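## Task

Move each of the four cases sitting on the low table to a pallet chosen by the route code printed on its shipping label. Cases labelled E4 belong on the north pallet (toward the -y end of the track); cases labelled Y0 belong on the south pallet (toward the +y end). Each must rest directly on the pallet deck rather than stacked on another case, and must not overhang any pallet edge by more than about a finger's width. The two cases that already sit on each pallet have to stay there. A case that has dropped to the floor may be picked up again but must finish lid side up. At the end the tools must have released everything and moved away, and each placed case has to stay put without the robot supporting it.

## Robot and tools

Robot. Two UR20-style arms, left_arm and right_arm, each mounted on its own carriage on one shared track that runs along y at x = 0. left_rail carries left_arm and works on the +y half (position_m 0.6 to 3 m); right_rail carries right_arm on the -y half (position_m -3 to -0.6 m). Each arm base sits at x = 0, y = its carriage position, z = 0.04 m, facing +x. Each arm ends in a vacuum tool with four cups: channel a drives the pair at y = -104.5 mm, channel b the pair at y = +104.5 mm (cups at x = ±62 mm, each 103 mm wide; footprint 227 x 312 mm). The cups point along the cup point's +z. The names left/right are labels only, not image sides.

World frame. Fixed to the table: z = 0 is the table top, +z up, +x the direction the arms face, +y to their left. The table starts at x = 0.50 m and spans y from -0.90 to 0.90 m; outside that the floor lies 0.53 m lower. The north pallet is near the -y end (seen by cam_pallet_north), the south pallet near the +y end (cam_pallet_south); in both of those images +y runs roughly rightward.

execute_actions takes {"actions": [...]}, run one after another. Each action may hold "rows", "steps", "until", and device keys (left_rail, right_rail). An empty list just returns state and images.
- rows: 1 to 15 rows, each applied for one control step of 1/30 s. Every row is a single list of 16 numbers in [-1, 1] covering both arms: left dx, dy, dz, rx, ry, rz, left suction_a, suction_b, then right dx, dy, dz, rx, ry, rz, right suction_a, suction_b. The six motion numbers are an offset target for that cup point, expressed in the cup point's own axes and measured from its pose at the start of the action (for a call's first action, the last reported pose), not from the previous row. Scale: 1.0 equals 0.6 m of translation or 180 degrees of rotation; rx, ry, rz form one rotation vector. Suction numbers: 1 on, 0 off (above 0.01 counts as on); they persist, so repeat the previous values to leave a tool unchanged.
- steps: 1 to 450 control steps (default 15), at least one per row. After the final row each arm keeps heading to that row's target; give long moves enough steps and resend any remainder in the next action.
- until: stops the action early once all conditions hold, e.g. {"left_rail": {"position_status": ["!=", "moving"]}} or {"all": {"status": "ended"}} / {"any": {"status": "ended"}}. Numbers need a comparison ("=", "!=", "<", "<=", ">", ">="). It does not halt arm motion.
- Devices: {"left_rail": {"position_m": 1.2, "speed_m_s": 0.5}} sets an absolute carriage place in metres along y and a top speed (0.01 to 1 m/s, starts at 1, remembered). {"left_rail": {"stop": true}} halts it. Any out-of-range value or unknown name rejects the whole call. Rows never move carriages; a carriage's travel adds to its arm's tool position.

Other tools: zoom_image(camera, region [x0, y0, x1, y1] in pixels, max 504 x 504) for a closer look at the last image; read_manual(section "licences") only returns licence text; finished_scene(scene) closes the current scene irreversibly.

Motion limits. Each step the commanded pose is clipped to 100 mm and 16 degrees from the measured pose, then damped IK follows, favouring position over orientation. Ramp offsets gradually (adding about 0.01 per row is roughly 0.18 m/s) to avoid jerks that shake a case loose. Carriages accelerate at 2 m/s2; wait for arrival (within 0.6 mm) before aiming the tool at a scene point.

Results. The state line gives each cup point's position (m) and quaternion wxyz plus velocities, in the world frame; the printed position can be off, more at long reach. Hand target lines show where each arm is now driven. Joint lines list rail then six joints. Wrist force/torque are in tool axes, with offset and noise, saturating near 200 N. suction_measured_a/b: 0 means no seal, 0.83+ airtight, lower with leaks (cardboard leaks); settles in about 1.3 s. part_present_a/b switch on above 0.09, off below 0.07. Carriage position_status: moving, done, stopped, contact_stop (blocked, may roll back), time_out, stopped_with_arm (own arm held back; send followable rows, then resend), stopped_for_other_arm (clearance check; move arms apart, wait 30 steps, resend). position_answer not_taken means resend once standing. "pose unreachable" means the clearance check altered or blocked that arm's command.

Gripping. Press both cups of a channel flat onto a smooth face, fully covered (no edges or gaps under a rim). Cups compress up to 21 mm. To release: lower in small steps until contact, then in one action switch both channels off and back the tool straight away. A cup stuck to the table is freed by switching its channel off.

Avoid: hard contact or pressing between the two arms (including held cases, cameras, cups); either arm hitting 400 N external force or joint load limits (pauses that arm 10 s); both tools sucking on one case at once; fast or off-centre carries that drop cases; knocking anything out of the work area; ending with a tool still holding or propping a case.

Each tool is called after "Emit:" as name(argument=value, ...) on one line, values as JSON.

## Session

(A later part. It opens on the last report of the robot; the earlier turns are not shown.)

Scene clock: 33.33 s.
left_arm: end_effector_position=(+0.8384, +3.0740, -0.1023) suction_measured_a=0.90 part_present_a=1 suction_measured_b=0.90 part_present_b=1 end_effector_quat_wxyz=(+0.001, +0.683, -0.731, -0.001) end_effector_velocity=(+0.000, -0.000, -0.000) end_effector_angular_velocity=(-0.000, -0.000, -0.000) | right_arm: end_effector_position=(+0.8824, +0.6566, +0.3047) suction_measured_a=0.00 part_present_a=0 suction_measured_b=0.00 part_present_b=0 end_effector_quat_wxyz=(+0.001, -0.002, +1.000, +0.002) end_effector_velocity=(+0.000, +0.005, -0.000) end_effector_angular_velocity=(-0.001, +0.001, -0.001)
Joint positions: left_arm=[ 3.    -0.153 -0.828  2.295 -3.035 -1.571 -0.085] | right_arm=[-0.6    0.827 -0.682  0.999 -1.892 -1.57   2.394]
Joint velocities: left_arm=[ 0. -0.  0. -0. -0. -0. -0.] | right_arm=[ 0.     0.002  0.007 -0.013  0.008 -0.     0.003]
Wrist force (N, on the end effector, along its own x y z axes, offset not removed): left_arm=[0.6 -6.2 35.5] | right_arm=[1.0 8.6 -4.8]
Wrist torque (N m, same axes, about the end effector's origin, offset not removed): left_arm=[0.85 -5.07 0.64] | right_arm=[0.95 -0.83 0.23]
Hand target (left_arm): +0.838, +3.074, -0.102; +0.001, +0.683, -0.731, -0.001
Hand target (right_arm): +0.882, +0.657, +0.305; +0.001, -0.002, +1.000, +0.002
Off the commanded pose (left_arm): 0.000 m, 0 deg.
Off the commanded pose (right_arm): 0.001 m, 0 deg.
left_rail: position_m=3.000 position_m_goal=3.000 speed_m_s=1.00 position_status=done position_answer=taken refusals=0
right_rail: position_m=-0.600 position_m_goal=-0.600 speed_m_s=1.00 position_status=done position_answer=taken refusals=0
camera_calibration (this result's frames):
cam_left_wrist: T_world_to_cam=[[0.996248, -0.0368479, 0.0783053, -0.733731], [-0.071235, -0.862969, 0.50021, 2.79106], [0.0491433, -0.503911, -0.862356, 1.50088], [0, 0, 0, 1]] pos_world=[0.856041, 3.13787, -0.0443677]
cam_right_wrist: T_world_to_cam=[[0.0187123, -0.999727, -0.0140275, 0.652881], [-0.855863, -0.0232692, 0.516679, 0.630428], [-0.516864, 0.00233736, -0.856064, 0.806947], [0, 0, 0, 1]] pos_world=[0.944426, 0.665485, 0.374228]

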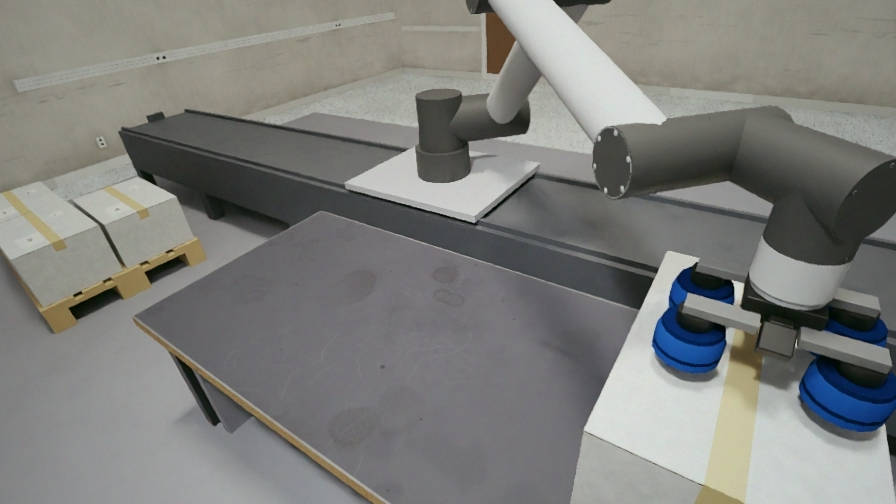

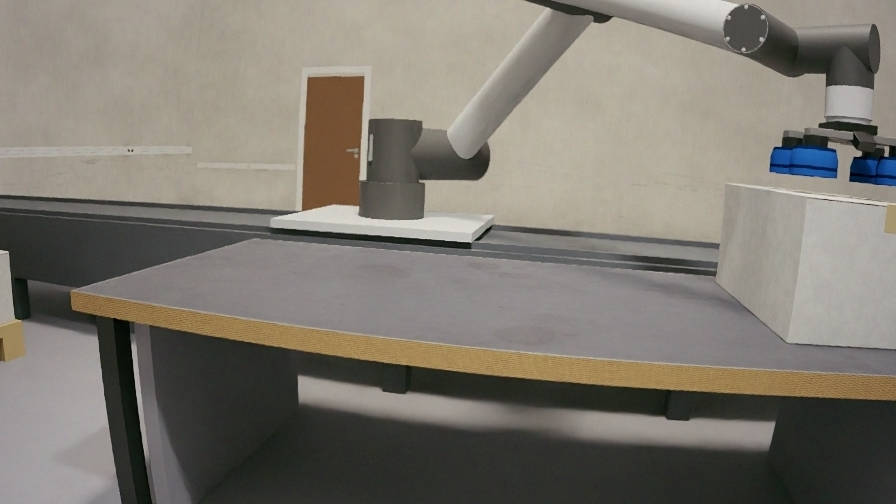

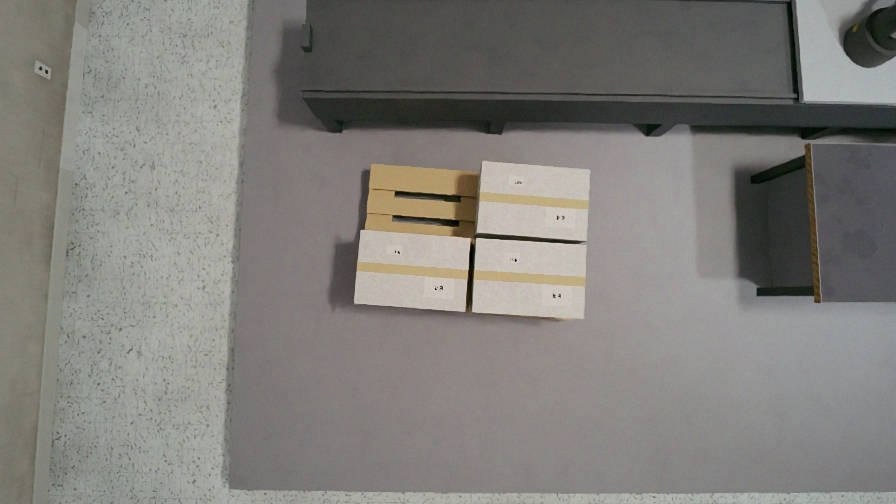

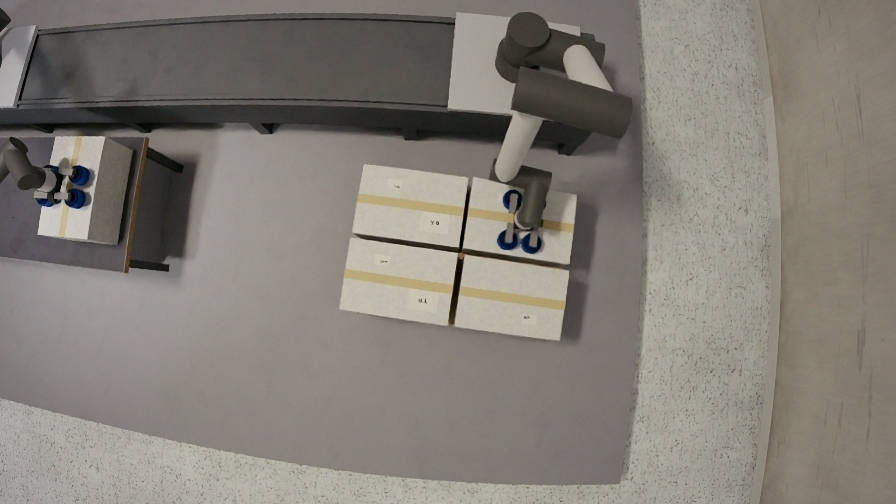

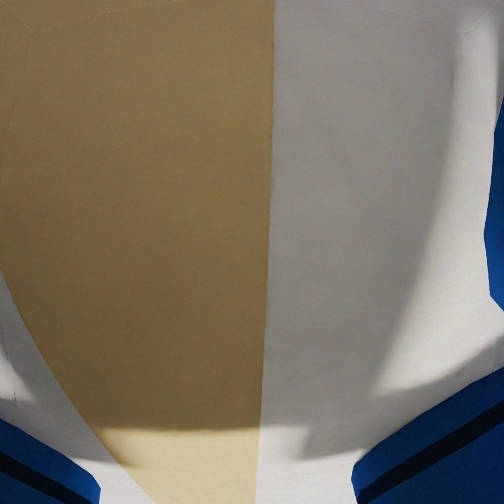

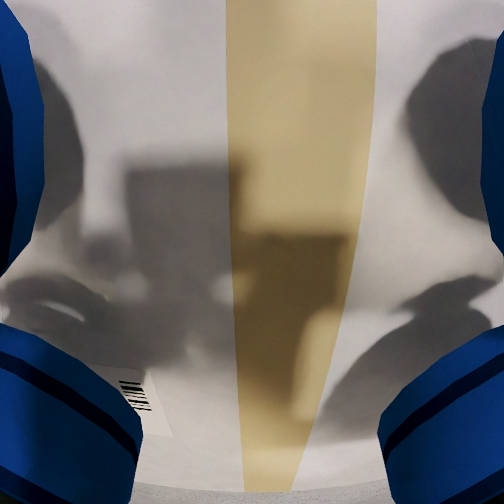

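Good. Lower left to -0.113; right presses.

Emit:
execute_actions(actions=[{"rows":[[-0.008,-0.008,0.01,0,0,0,1,1,0,-0.008,0.04,0,0,0,1,1],[-0.008,-0.008,0.018,0,0,0,1,1,0,-0.008,0.078,0,0,0,1,1]],"steps":22}])

Scene clock: 34.27 s.
left_arm: end_effector_position=(+0.8435, +3.0784, -0.1131) suction_measured_a=0.90 part_present_a=1 suction_measured_b=0.90 part_present_b=1 end_effector_quat_wxyz=(+0.001, +0.683, -0.731, -0.001) end_effector_velocity=(+0.000, +0.000, -0.000) end_effector_angular_velocity=(-0.000, +0.000, +0.000) | right_arm: end_effector_position=(+0.8826, +0.6519, +0.2580) suction_measured_a=0.93 part_present_a=1 suction_measured_b=0.93 part_present_b=1 end_effector_quat_wxyz=(+0.001, -0.002, +1.000, +0.002) end_effector_velocity=(-0.000, -0.000, -0.000) end_effector_angular_velocity=(-0.000, +0.000, +0.000)
Joint positions: left_arm=[ 3.    -0.147 -0.81   2.285 -3.043 -1.571 -0.078] | right_arm=[-0.6    0.825 -0.665  1.034 -1.944 -1.57   2.391]
Joint velocities: left_arm=[ 0.  0.  0. -0. -0. -0.  0.] | right_arm=[ 0.  0. -0.  0.  0. -0. -0.]
Wrist force (N, on the end effector, along its own x y z axes, offset not removed): left_arm=[0.9 -5.9 37.4] | right_arm=[7.4 6.0 -4.9]
Wrist torque (N m, same axes, about the end effector's origin, offset not removed): left_arm=[0.91 -5.09 0.58] | right_arm=[-1.62 -6.23 0.29]
Hand target (left_arm): +0.843, +3.078, -0.113; +0.001, +0.683, -0.731, -0.001
Hand target (right_arm): +0.883, +0.652, +0.258; +0.001, -0.002, +1.000, +0.002
Off the commanded pose (left_arm): 0.000 m, 0 deg.
Off the commanded pose (right_arm): 0.000 m, 0 deg.
left_rail: position_m=3.000 position_m_goal=3.000 speed_m_s=1.00 position_status=done position_answer=taken refusals=0
right_rail: position_m=-0.600 position_m_goal=-0.600 speed_m_s=1.00 position_status=done position_answer=taken refusals=0
camera_calibration (this result's frames):
cam_left_wrist: T_world_to_cam=[[0.996246, -0.0368972, 0.0783093, -0.737647], [-0.0712797, -0.862965, 0.50021, 2.80065], [0.0491218, -0.503914, -0.862356, 1.49358], [0, 0, 0, 1]] pos_world=[0.86114, 3.14228, -0.0551586]
cam_right_wrist: T_world_to_cam=[[0.0187384, -0.999726, -0.0140334, 0.647522], [-0.855859, -0.0232947, 0.516685, 0.654642], [-0.51687, 0.00232877, -0.856061, 0.767019], [0, 0, 0, 1]] pos_world=[0.944597, 0.660808, 0.327458]

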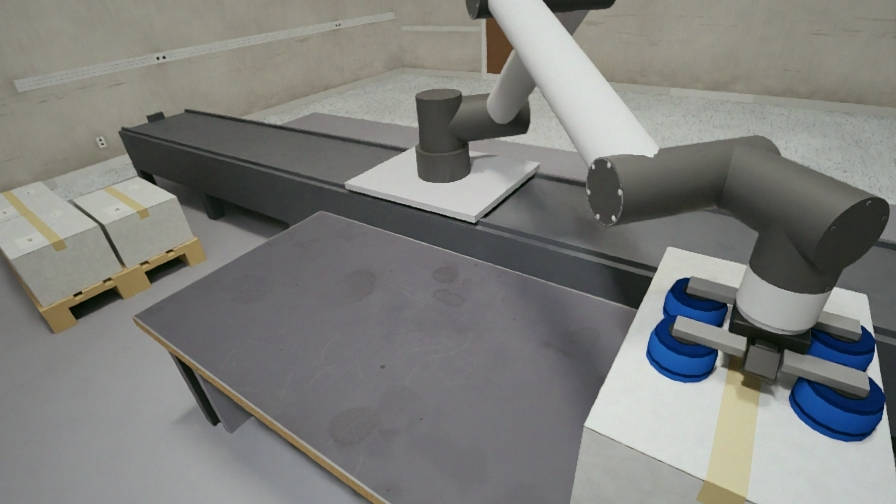

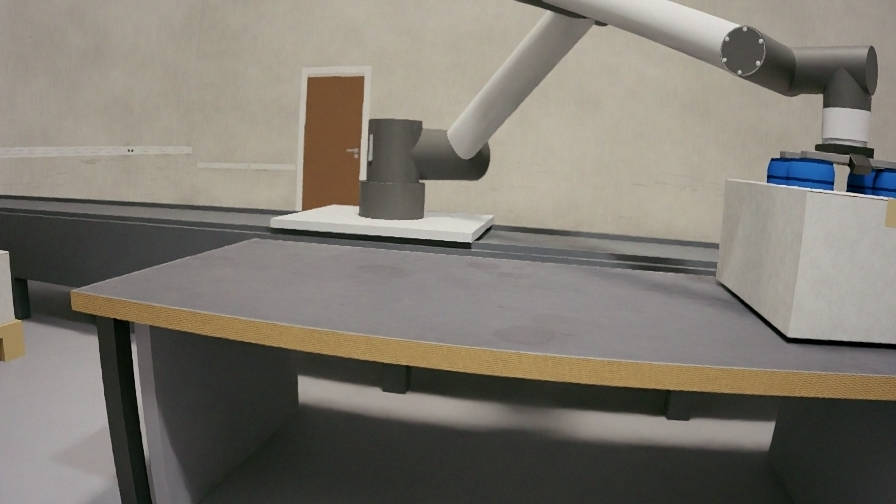

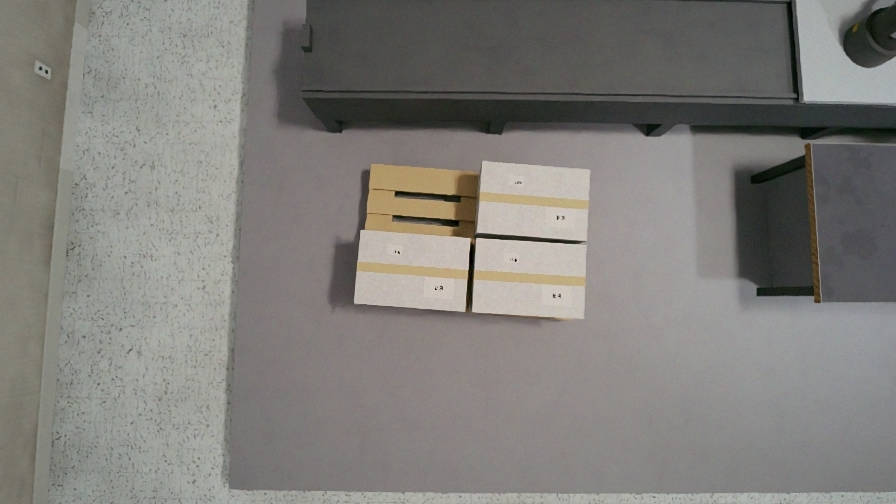

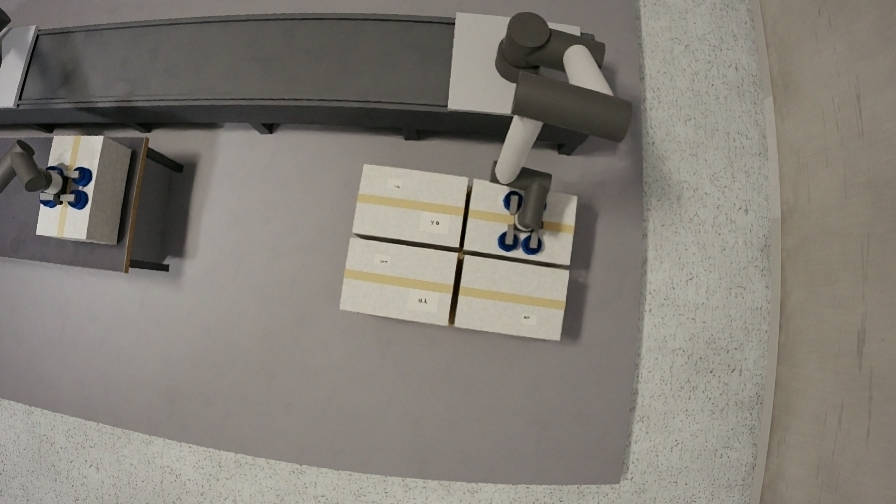

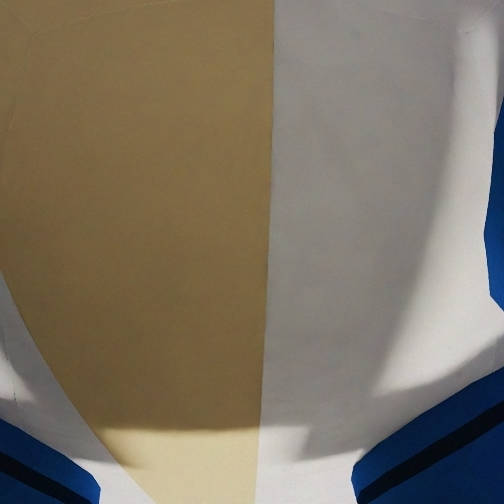

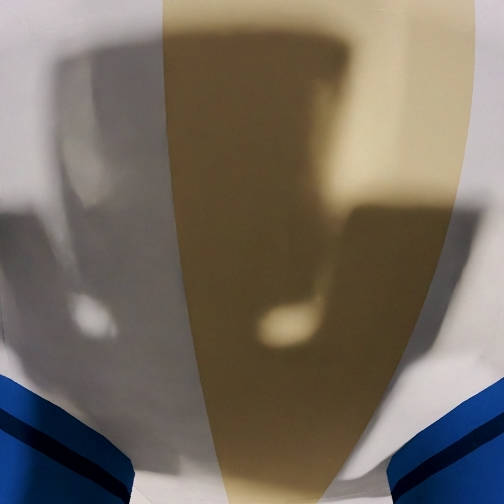

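Emit:
execute_actions(actions=[{"right_rail":{"position_m":-3.0},"rows":[[0,0,0.003,0,0,0,1,1,0,0,-0.03,0,0,0,1,1],[0,0,0.003,0,0,0,1,1,0,0,-0.06,0,0,0,1,1],[0,0,0.003,0,0,0,1,1,0,0,-0.09,0,0,0,1,1],[0,0,0.003,0,0,0,1,1,0,-0.03,-0.12,0,0,0,1,1],[0,0,0.003,0,0,0,1,1,0,-0.06,-0.12,0,0,-0.03,1,1],[0,0,0.003,0,0,0,1,1,0,-0.1,-0.12,0,0,-0.06,1,1],[0,0,0.003,0,0,0,1,1,0.03,-0.16,-0.12,0,0,-0.1,1,1],[0,0,0.003,0,0,0,1,1,0.06,-0.25,-0.12,0,0,-0.15,1,1],[0,0,0.003,0,0,0,1,1,0.2,-1,-0.12,0,0,-0.479,1,1]],"steps":50}])

Scene clock: 36.27 s.
left_arm: end_effector_position=(+0.8435, +3.0784, -0.1149) suction_measured_a=0.90 part_present_a=1 suction_measured_b=0.90 part_present_b=1 end_effector_quat_wxyz=(+0.001, +0.683, -0.731, -0.001) end_effector_velocity=(-0.000, -0.000, -0.000) end_effector_angular_velocity=(-0.000, +0.000, -0.000) | right_arm: end_effector_position=(+0.7654, -1.3305, +0.3285) suction_measured_a=0.93 part_present_a=1 suction_measured_b=0.93 part_present_b=1 end_effector_quat_wxyz=(-0.002, +0.685, -0.729, -0.000) end_effector_velocity=(-0.001, -1.004, +0.000) end_effector_angular_velocity=(+0.005, +0.000, +0.012)
Joint positions: left_arm=[ 3.    -0.147 -0.808  2.284 -3.045 -1.571 -0.078] | right_arm=[-1.982  0.504 -1.247  1.962 -2.29  -1.569  0.566]
Joint velocities: left_arm=[ 0.  0. -0. -0.  0. -0.  0.] | right_arm=[-1.    -0.004 -0.004  0.006 -0.005  0.004 -0.016]
Wrist force (N, on the end effector, along its own x y z axes, offset not removed): left_arm=[0.0 -4.9 36.0] | right_arm=[3.7 1.7 2.2]
Wrist torque (N m, same axes, about the end effector's origin, offset not removed): left_arm=[1.07 -4.96 0.60] | right_arm=[-1.45 -6.71 0.15]
Hand target (left_arm): +0.843, +3.078, -0.115; +0.001, +0.683, -0.731, -0.001
Hand target (right_arm): +0.765, -1.382, +0.328; -0.002, +0.685, -0.729, -0.000
Off the commanded pose (left_arm): 0.000 m, 0 deg.
Off the commanded pose (right_arm): 0.001 m, 0 deg.
left_rail: position_m=3.000 position_m_goal=3.000 speed_m_s=1.00 position_status=done position_answer=taken refusals=0
right_rail: position_m=-1.982 position_m_goal=-3.000 speed_m_s=1.00 position_status=moving position_answer=taken refusals=0
camera_calibration (this result's frames):
cam_left_wrist: T_world_to_cam=[[0.996248, -0.0368607, 0.0783078, -0.737612], [-0.0712481, -0.862959, 0.500225, 2.80154], [0.0491379, -0.503927, -0.862347, 1.49207], [0, 0, 0, 1]] pos_world=[0.861132, 3.14232, -0.056957]
cam_right_wrist: T_world_to_cam=[[0.998812, -0.0481897, -0.00727618, -0.817504], [-0.0375416, -0.855971, 0.51566, -1.26217], [-0.0310777, -0.514774, -0.856762, -0.288144], [0, 0, 0, 1]] pos_world=[0.760194, -1.26811, 0.398033]

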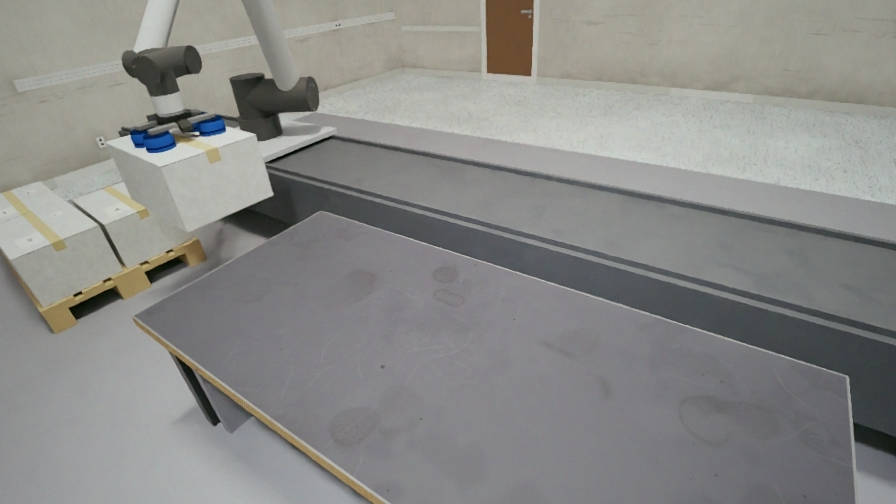

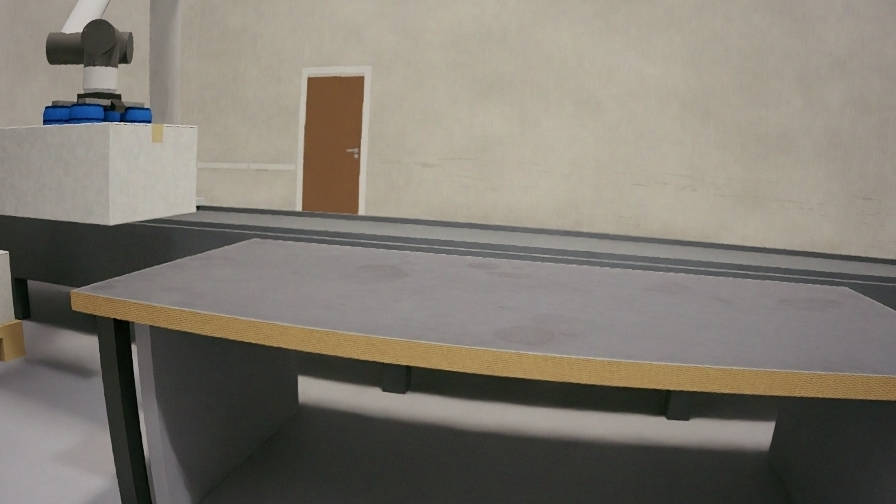

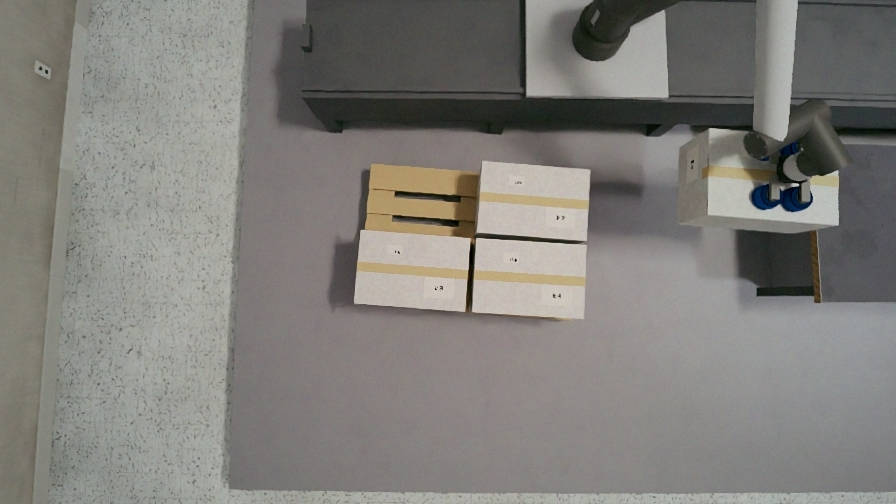

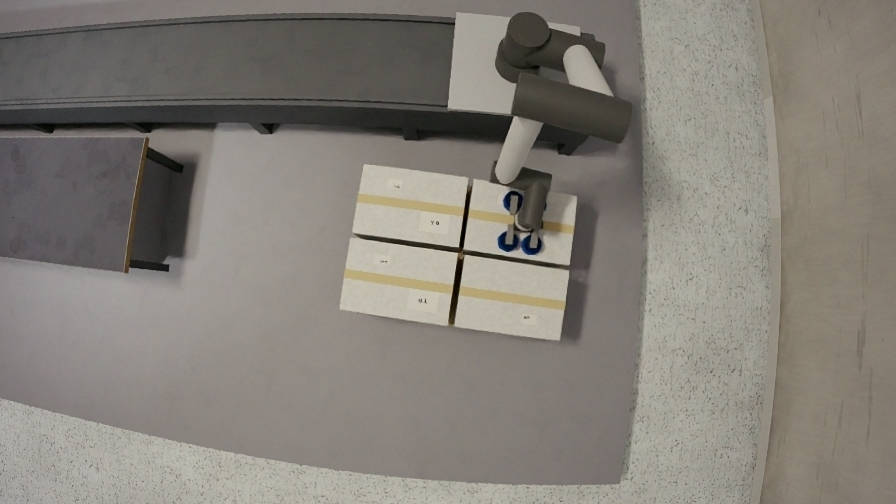

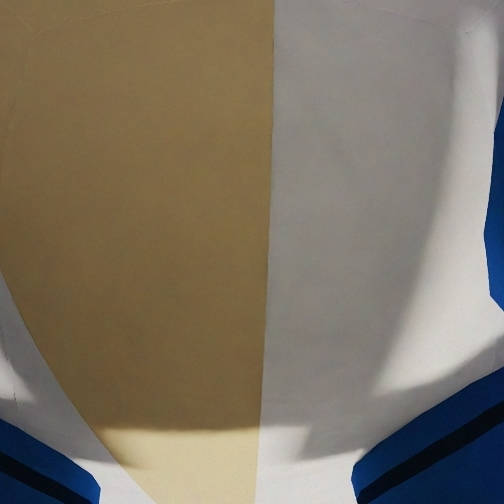

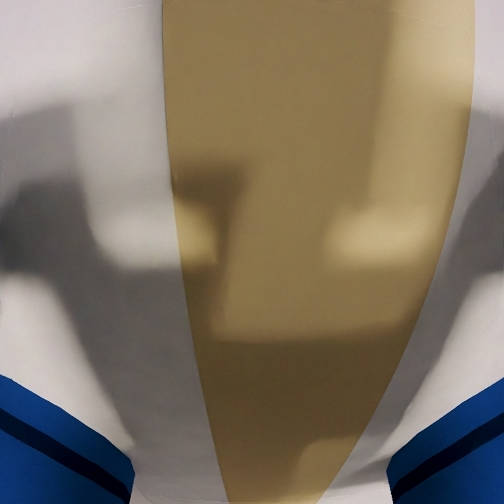

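Emit:
execute_actions(actions=[{"rows":[[0,0,0.003,0,0,0,1,1,0.04,0,0,0,0,0,1,1],[0,0,0.003,0,0,0,1,1,0.09,0,0,0,0,0,1,1],[0,0,0.003,0,0,0,1,1,0.9,0.02,0.15,0,0,0,1,1]],"steps":38}])

Scene clock: 37.77 s.
left_arm: end_effector_position=(+0.8435, +3.0784, -0.1167) suction_measured_a=0.90 part_present_a=1 suction_measured_b=0.90 part_present_b=1 end_effector_quat_wxyz=(+0.001, +0.683, -0.731, -0.001) end_effector_velocity=(-0.000, +0.000, -0.000) end_effector_angular_velocity=(+0.000, +0.000, +0.000) | right_arm: end_effector_position=(+0.7199, -2.8848, +0.2378) suction_measured_a=0.93 part_present_a=1 suction_measured_b=0.93 part_present_b=1 end_effector_quat_wxyz=(-0.002, +0.684, -0.729, +0.001) end_effector_velocity=(+0.002, -0.021, -0.002) end_effector_angular_velocity=(+0.003, -0.002, +0.006)
Joint positions: left_arm=[ 3.    -0.147 -0.805  2.284 -3.047 -1.571 -0.078] | right_arm=[-3.    -0.122 -1.418  2.393 -2.549 -1.568 -0.059]
Joint velocities: left_arm=[ 0. -0. -0. -0.  0.  0. -0.] | right_arm=[ 0.    -0.031  0.     0.004 -0.007  0.004 -0.037]
Wrist force (N, on the end effector, along its own x y z axes, offset not removed): left_arm=[1.5 -4.9 38.5] | right_arm=[6.2 5.4 -0.4]
Wrist torque (N m, same axes, about the end effector's origin, offset not removed): left_arm=[0.99 -5.15 0.65] | right_arm=[-0.68 -6.42 0.34]
Hand target (left_arm): +0.843, +3.078, -0.117; +0.001, +0.683, -0.731, -0.001
Hand target (right_arm): +0.720, -2.887, +0.238; -0.002, +0.685, -0.729, +0.000
Off the commanded pose (left_arm): 0.000 m, 0 deg.
Off the commanded pose (right_arm): 0.002 m, 0 deg.
left_rail: position_m=3.000 position_m_goal=3.000 speed_m_s=1.00 position_status=done position_answer=taken refusals=0
right_rail: position_m=-3.000 position_m_goal=-3.000 speed_m_s=1.00 position_status=done position_answer=taken refusals=0
camera_calibration (this result's frames):
cam_left_wrist: T_world_to_cam=[[0.996247, -0.0368607, 0.0783084, -0.737469], [-0.0712485, -0.862959, 0.500225, 2.80243], [0.0491383, -0.503927, -0.862347, 1.49052], [0, 0, 0, 1]] pos_world=[0.861129, 3.14232, -0.0587542]
cam_right_wrist: T_world_to_cam=[[0.998796, -0.0486578, -0.00618728, -0.849289], [-0.0384718, -0.855392, 0.51655, -2.54543], [-0.0304267, -0.51569, -0.856235, -1.17063], [0, 0, 0, 1]] pos_world=[0.714721, -2.82235, 0.307257]

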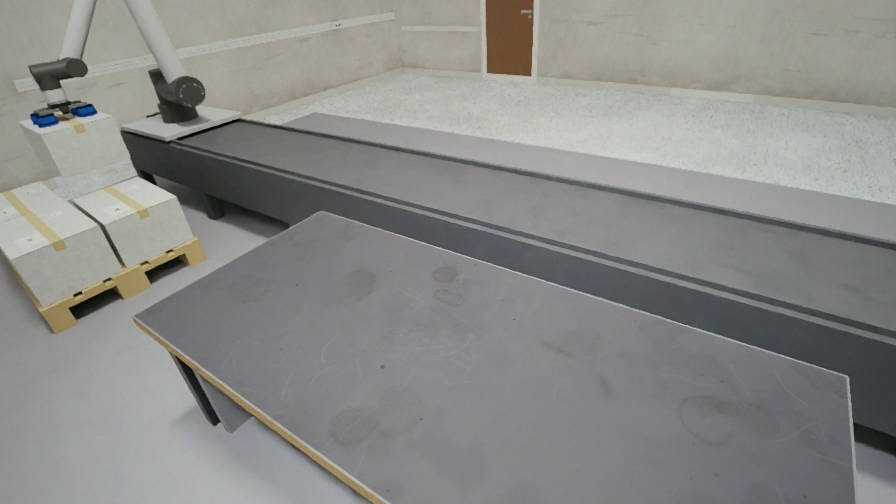

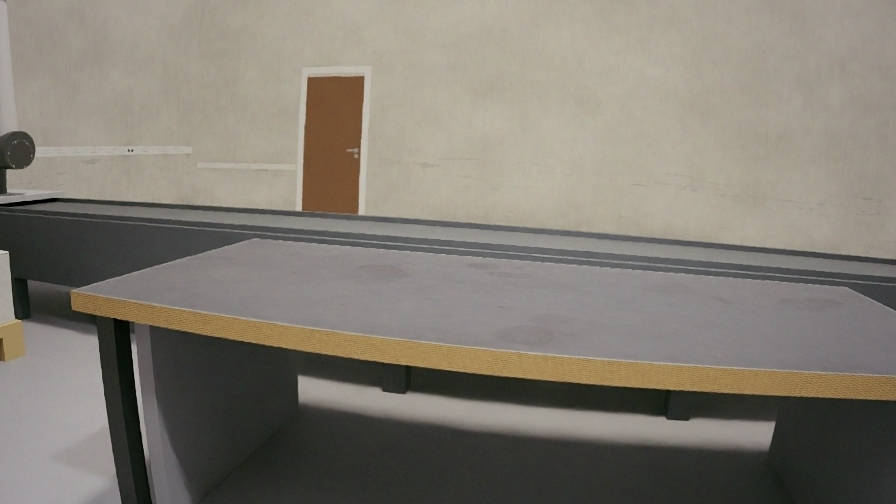

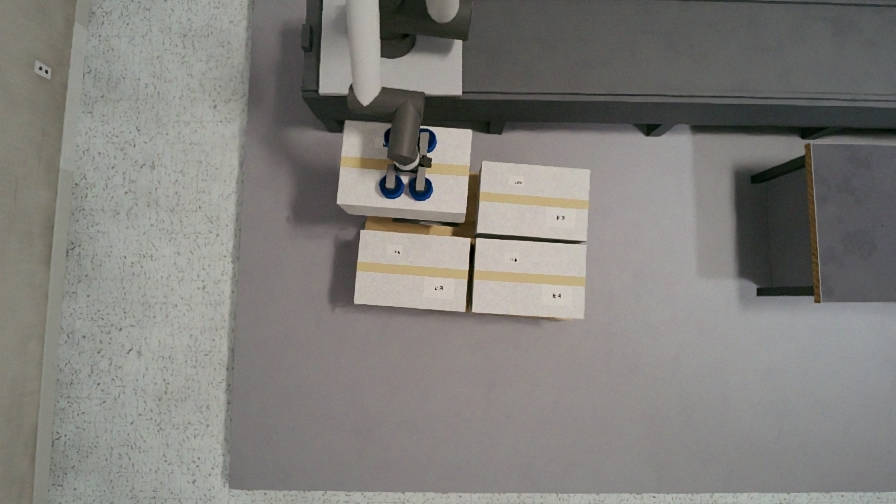

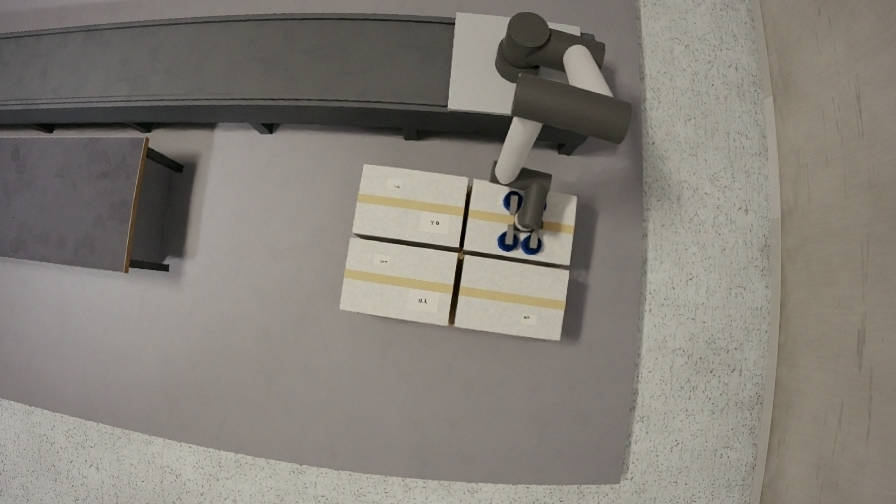

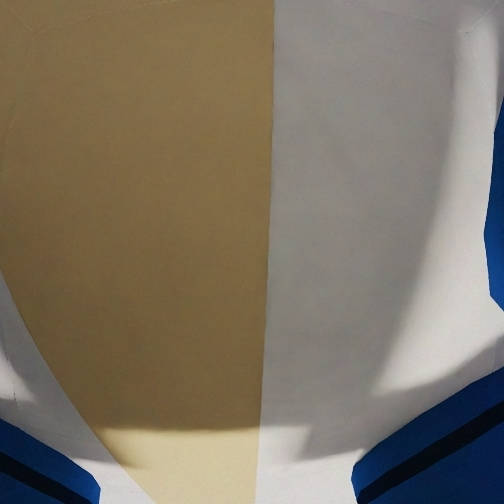

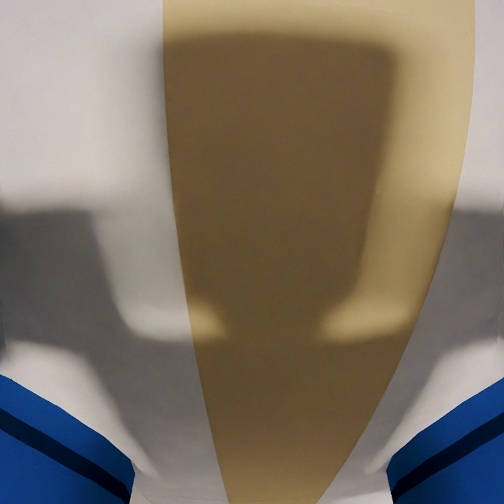

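Emit:
execute_actions(actions=[{"rows":[[0,0,0.003,0,0,0,1,1,0,0,0.05,0,0,0,1,1],[0,0,0.003,0,0,0,1,1,-0.05,-0.03,0.58,0,0,0,1,1]],"steps":32}])

Emit:
zoom_image(camera="cam_pallet_north", region=[330,120,530,280])

Scene clock: 39.03 s.
left_arm: end_effector_position=(+0.8435, +3.0784, -0.1185) suction_measured_a=0.90 part_present_a=1 suction_measured_b=0.90 part_present_b=1 end_effector_quat_wxyz=(+0.001, +0.683, -0.731, -0.001) end_effector_velocity=(-0.000, +0.000, -0.000) end_effector_angular_velocity=(+0.000, +0.000, +0.000) | right_arm: end_effector_position=(+0.7405, -2.8556, -0.1099) suction_measured_a=0.93 part_present_a=1 suction_measured_b=0.93 part_present_b=1 end_effector_quat_wxyz=(-0.002, +0.684, -0.729, +0.000) end_effector_velocity=(+0.002, +0.000, -0.005) end_effector_angular_velocity=(-0.000, -0.001, -0.000)
Joint positions: left_arm=[ 3.    -0.147 -0.802  2.284 -3.05  -1.571 -0.078] | right_arm=[-3.    -0.078 -0.819  2.42  -3.175 -1.568 -0.015]
Joint velocities: left_arm=[ 0.  0.  0. -0. -0. -0. -0.] | right_arm=[ 0.     0.001  0.009 -0.004 -0.007 -0.     0.001]
Wrist force (N, on the end effector, along its own x y z axes, offset not removed): left_arm=[1.0 -6.2 36.1] | right_arm=[2.5 3.4 1.7]
Wrist torque (N m, same axes, about the end effector's origin, offset not removed): left_arm=[0.88 -5.13 0.64] | right_arm=[-1.18 -6.59 0.19]
Hand target (left_arm): +0.843, +3.078, -0.118; +0.001, +0.683, -0.731, -0.001
Hand target (right_arm): +0.741, -2.856, -0.110; -0.002, +0.684, -0.729, +0.000
Off the commanded pose (left_arm): 0.000 m, 0 deg.
Off the commanded pose (right_arm): 0.001 m, 0 deg.
left_rail: position_m=3.000 position_m_goal=3.000 speed_m_s=1.00 position_status=done position_answer=taken refusals=0
right_rail: position_m=-3.000 position_m_goal=-3.000 speed_m_s=1.00 position_status=done position_answer=taken refusals=0
camera_calibration (this result's frames):
cam_left_wrist: T_world_to_cam=[[0.996247, -0.0368608, 0.0783091, -0.737325], [-0.0712489, -0.862959, 0.500225, 2.80333], [0.0491389, -0.503927, -0.862347, 1.48897], [0, 0, 0, 1]] pos_world=[0.861127, 3.14232, -0.0605513]
cam_right_wrist: T_world_to_cam=[[0.998796, -0.0486455, -0.00626583, -0.870551], [-0.0384226, -0.855426, 0.516498, -2.34016], [-0.0304852, -0.515635, -0.856266, -1.45248], [0, 0, 0, 1]] pos_world=[0.735309, -2.79313, -0.0404781]

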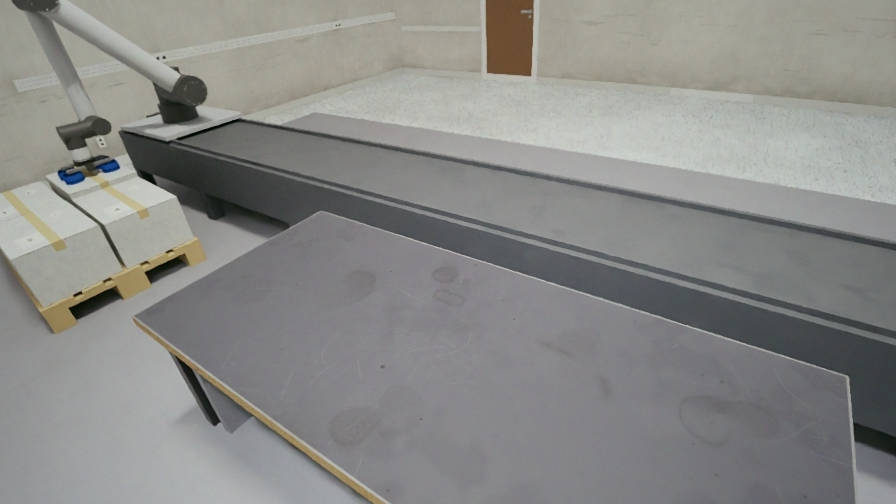

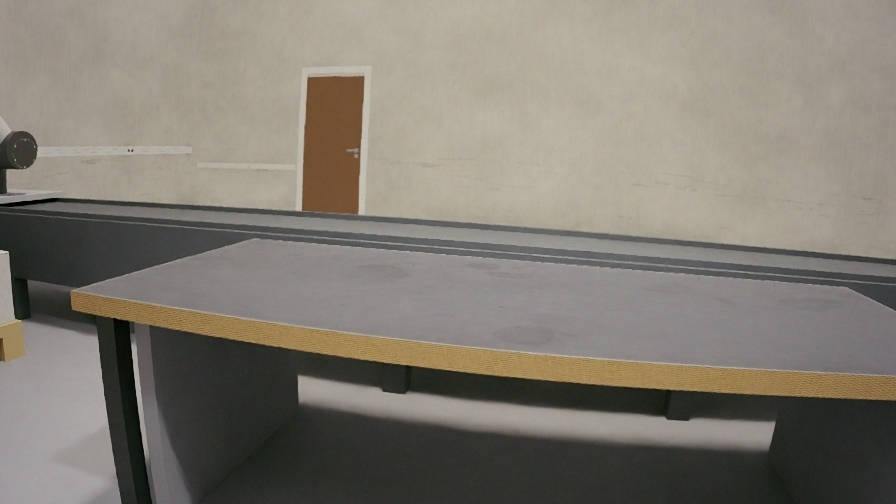

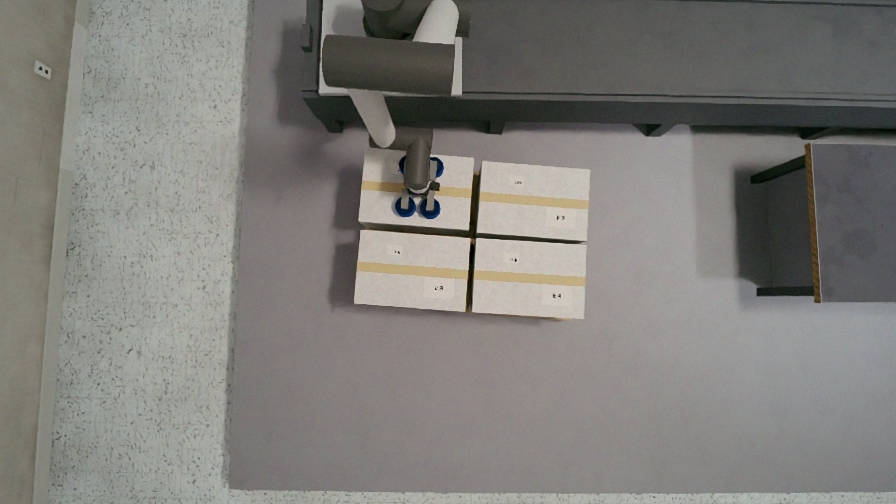

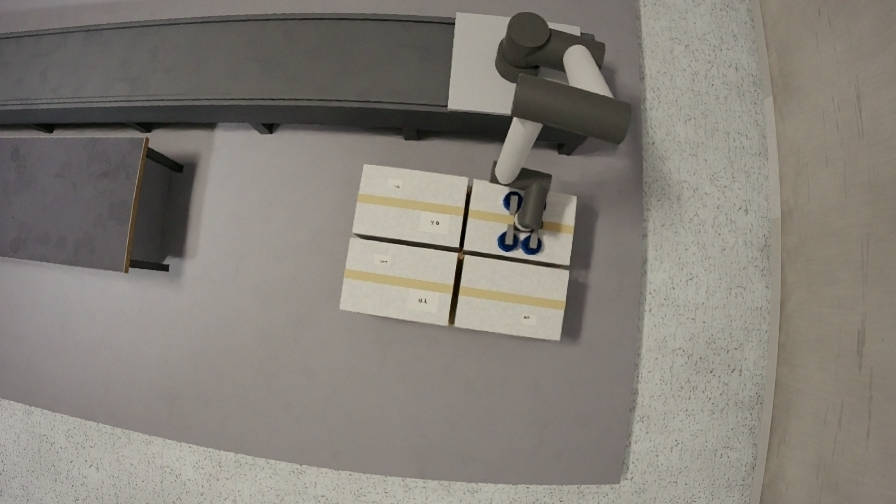

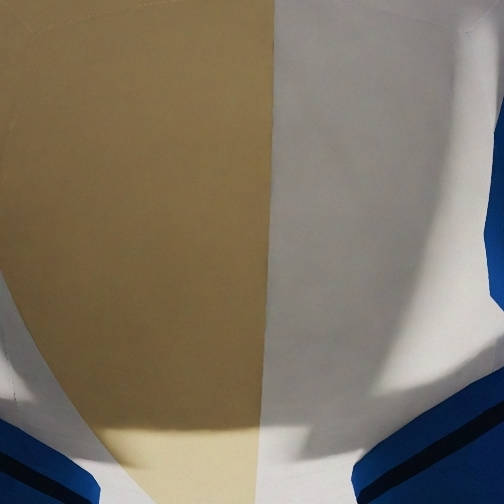

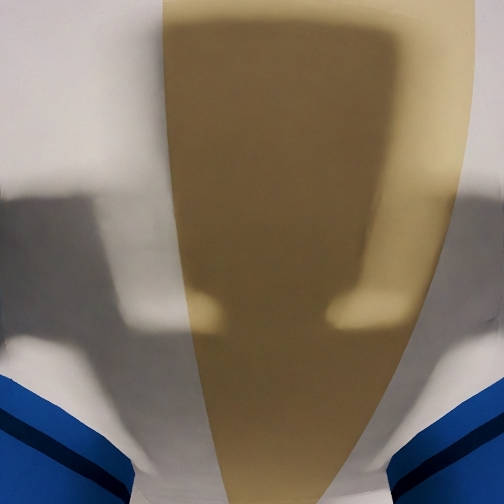

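Region (330, 120, 530, 280) of cam_pallet_north's 896x504 image, scaled by 2.520, with more detail than that image has; it fills the top 403 rows of this view, and the rest is white.

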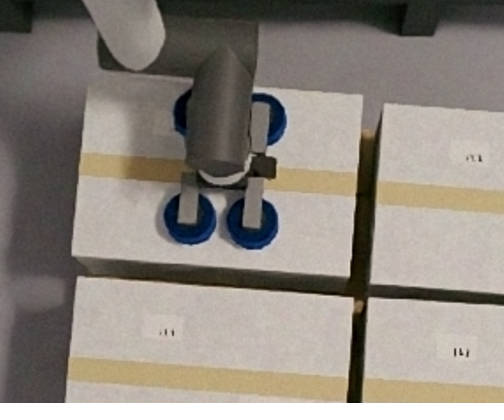

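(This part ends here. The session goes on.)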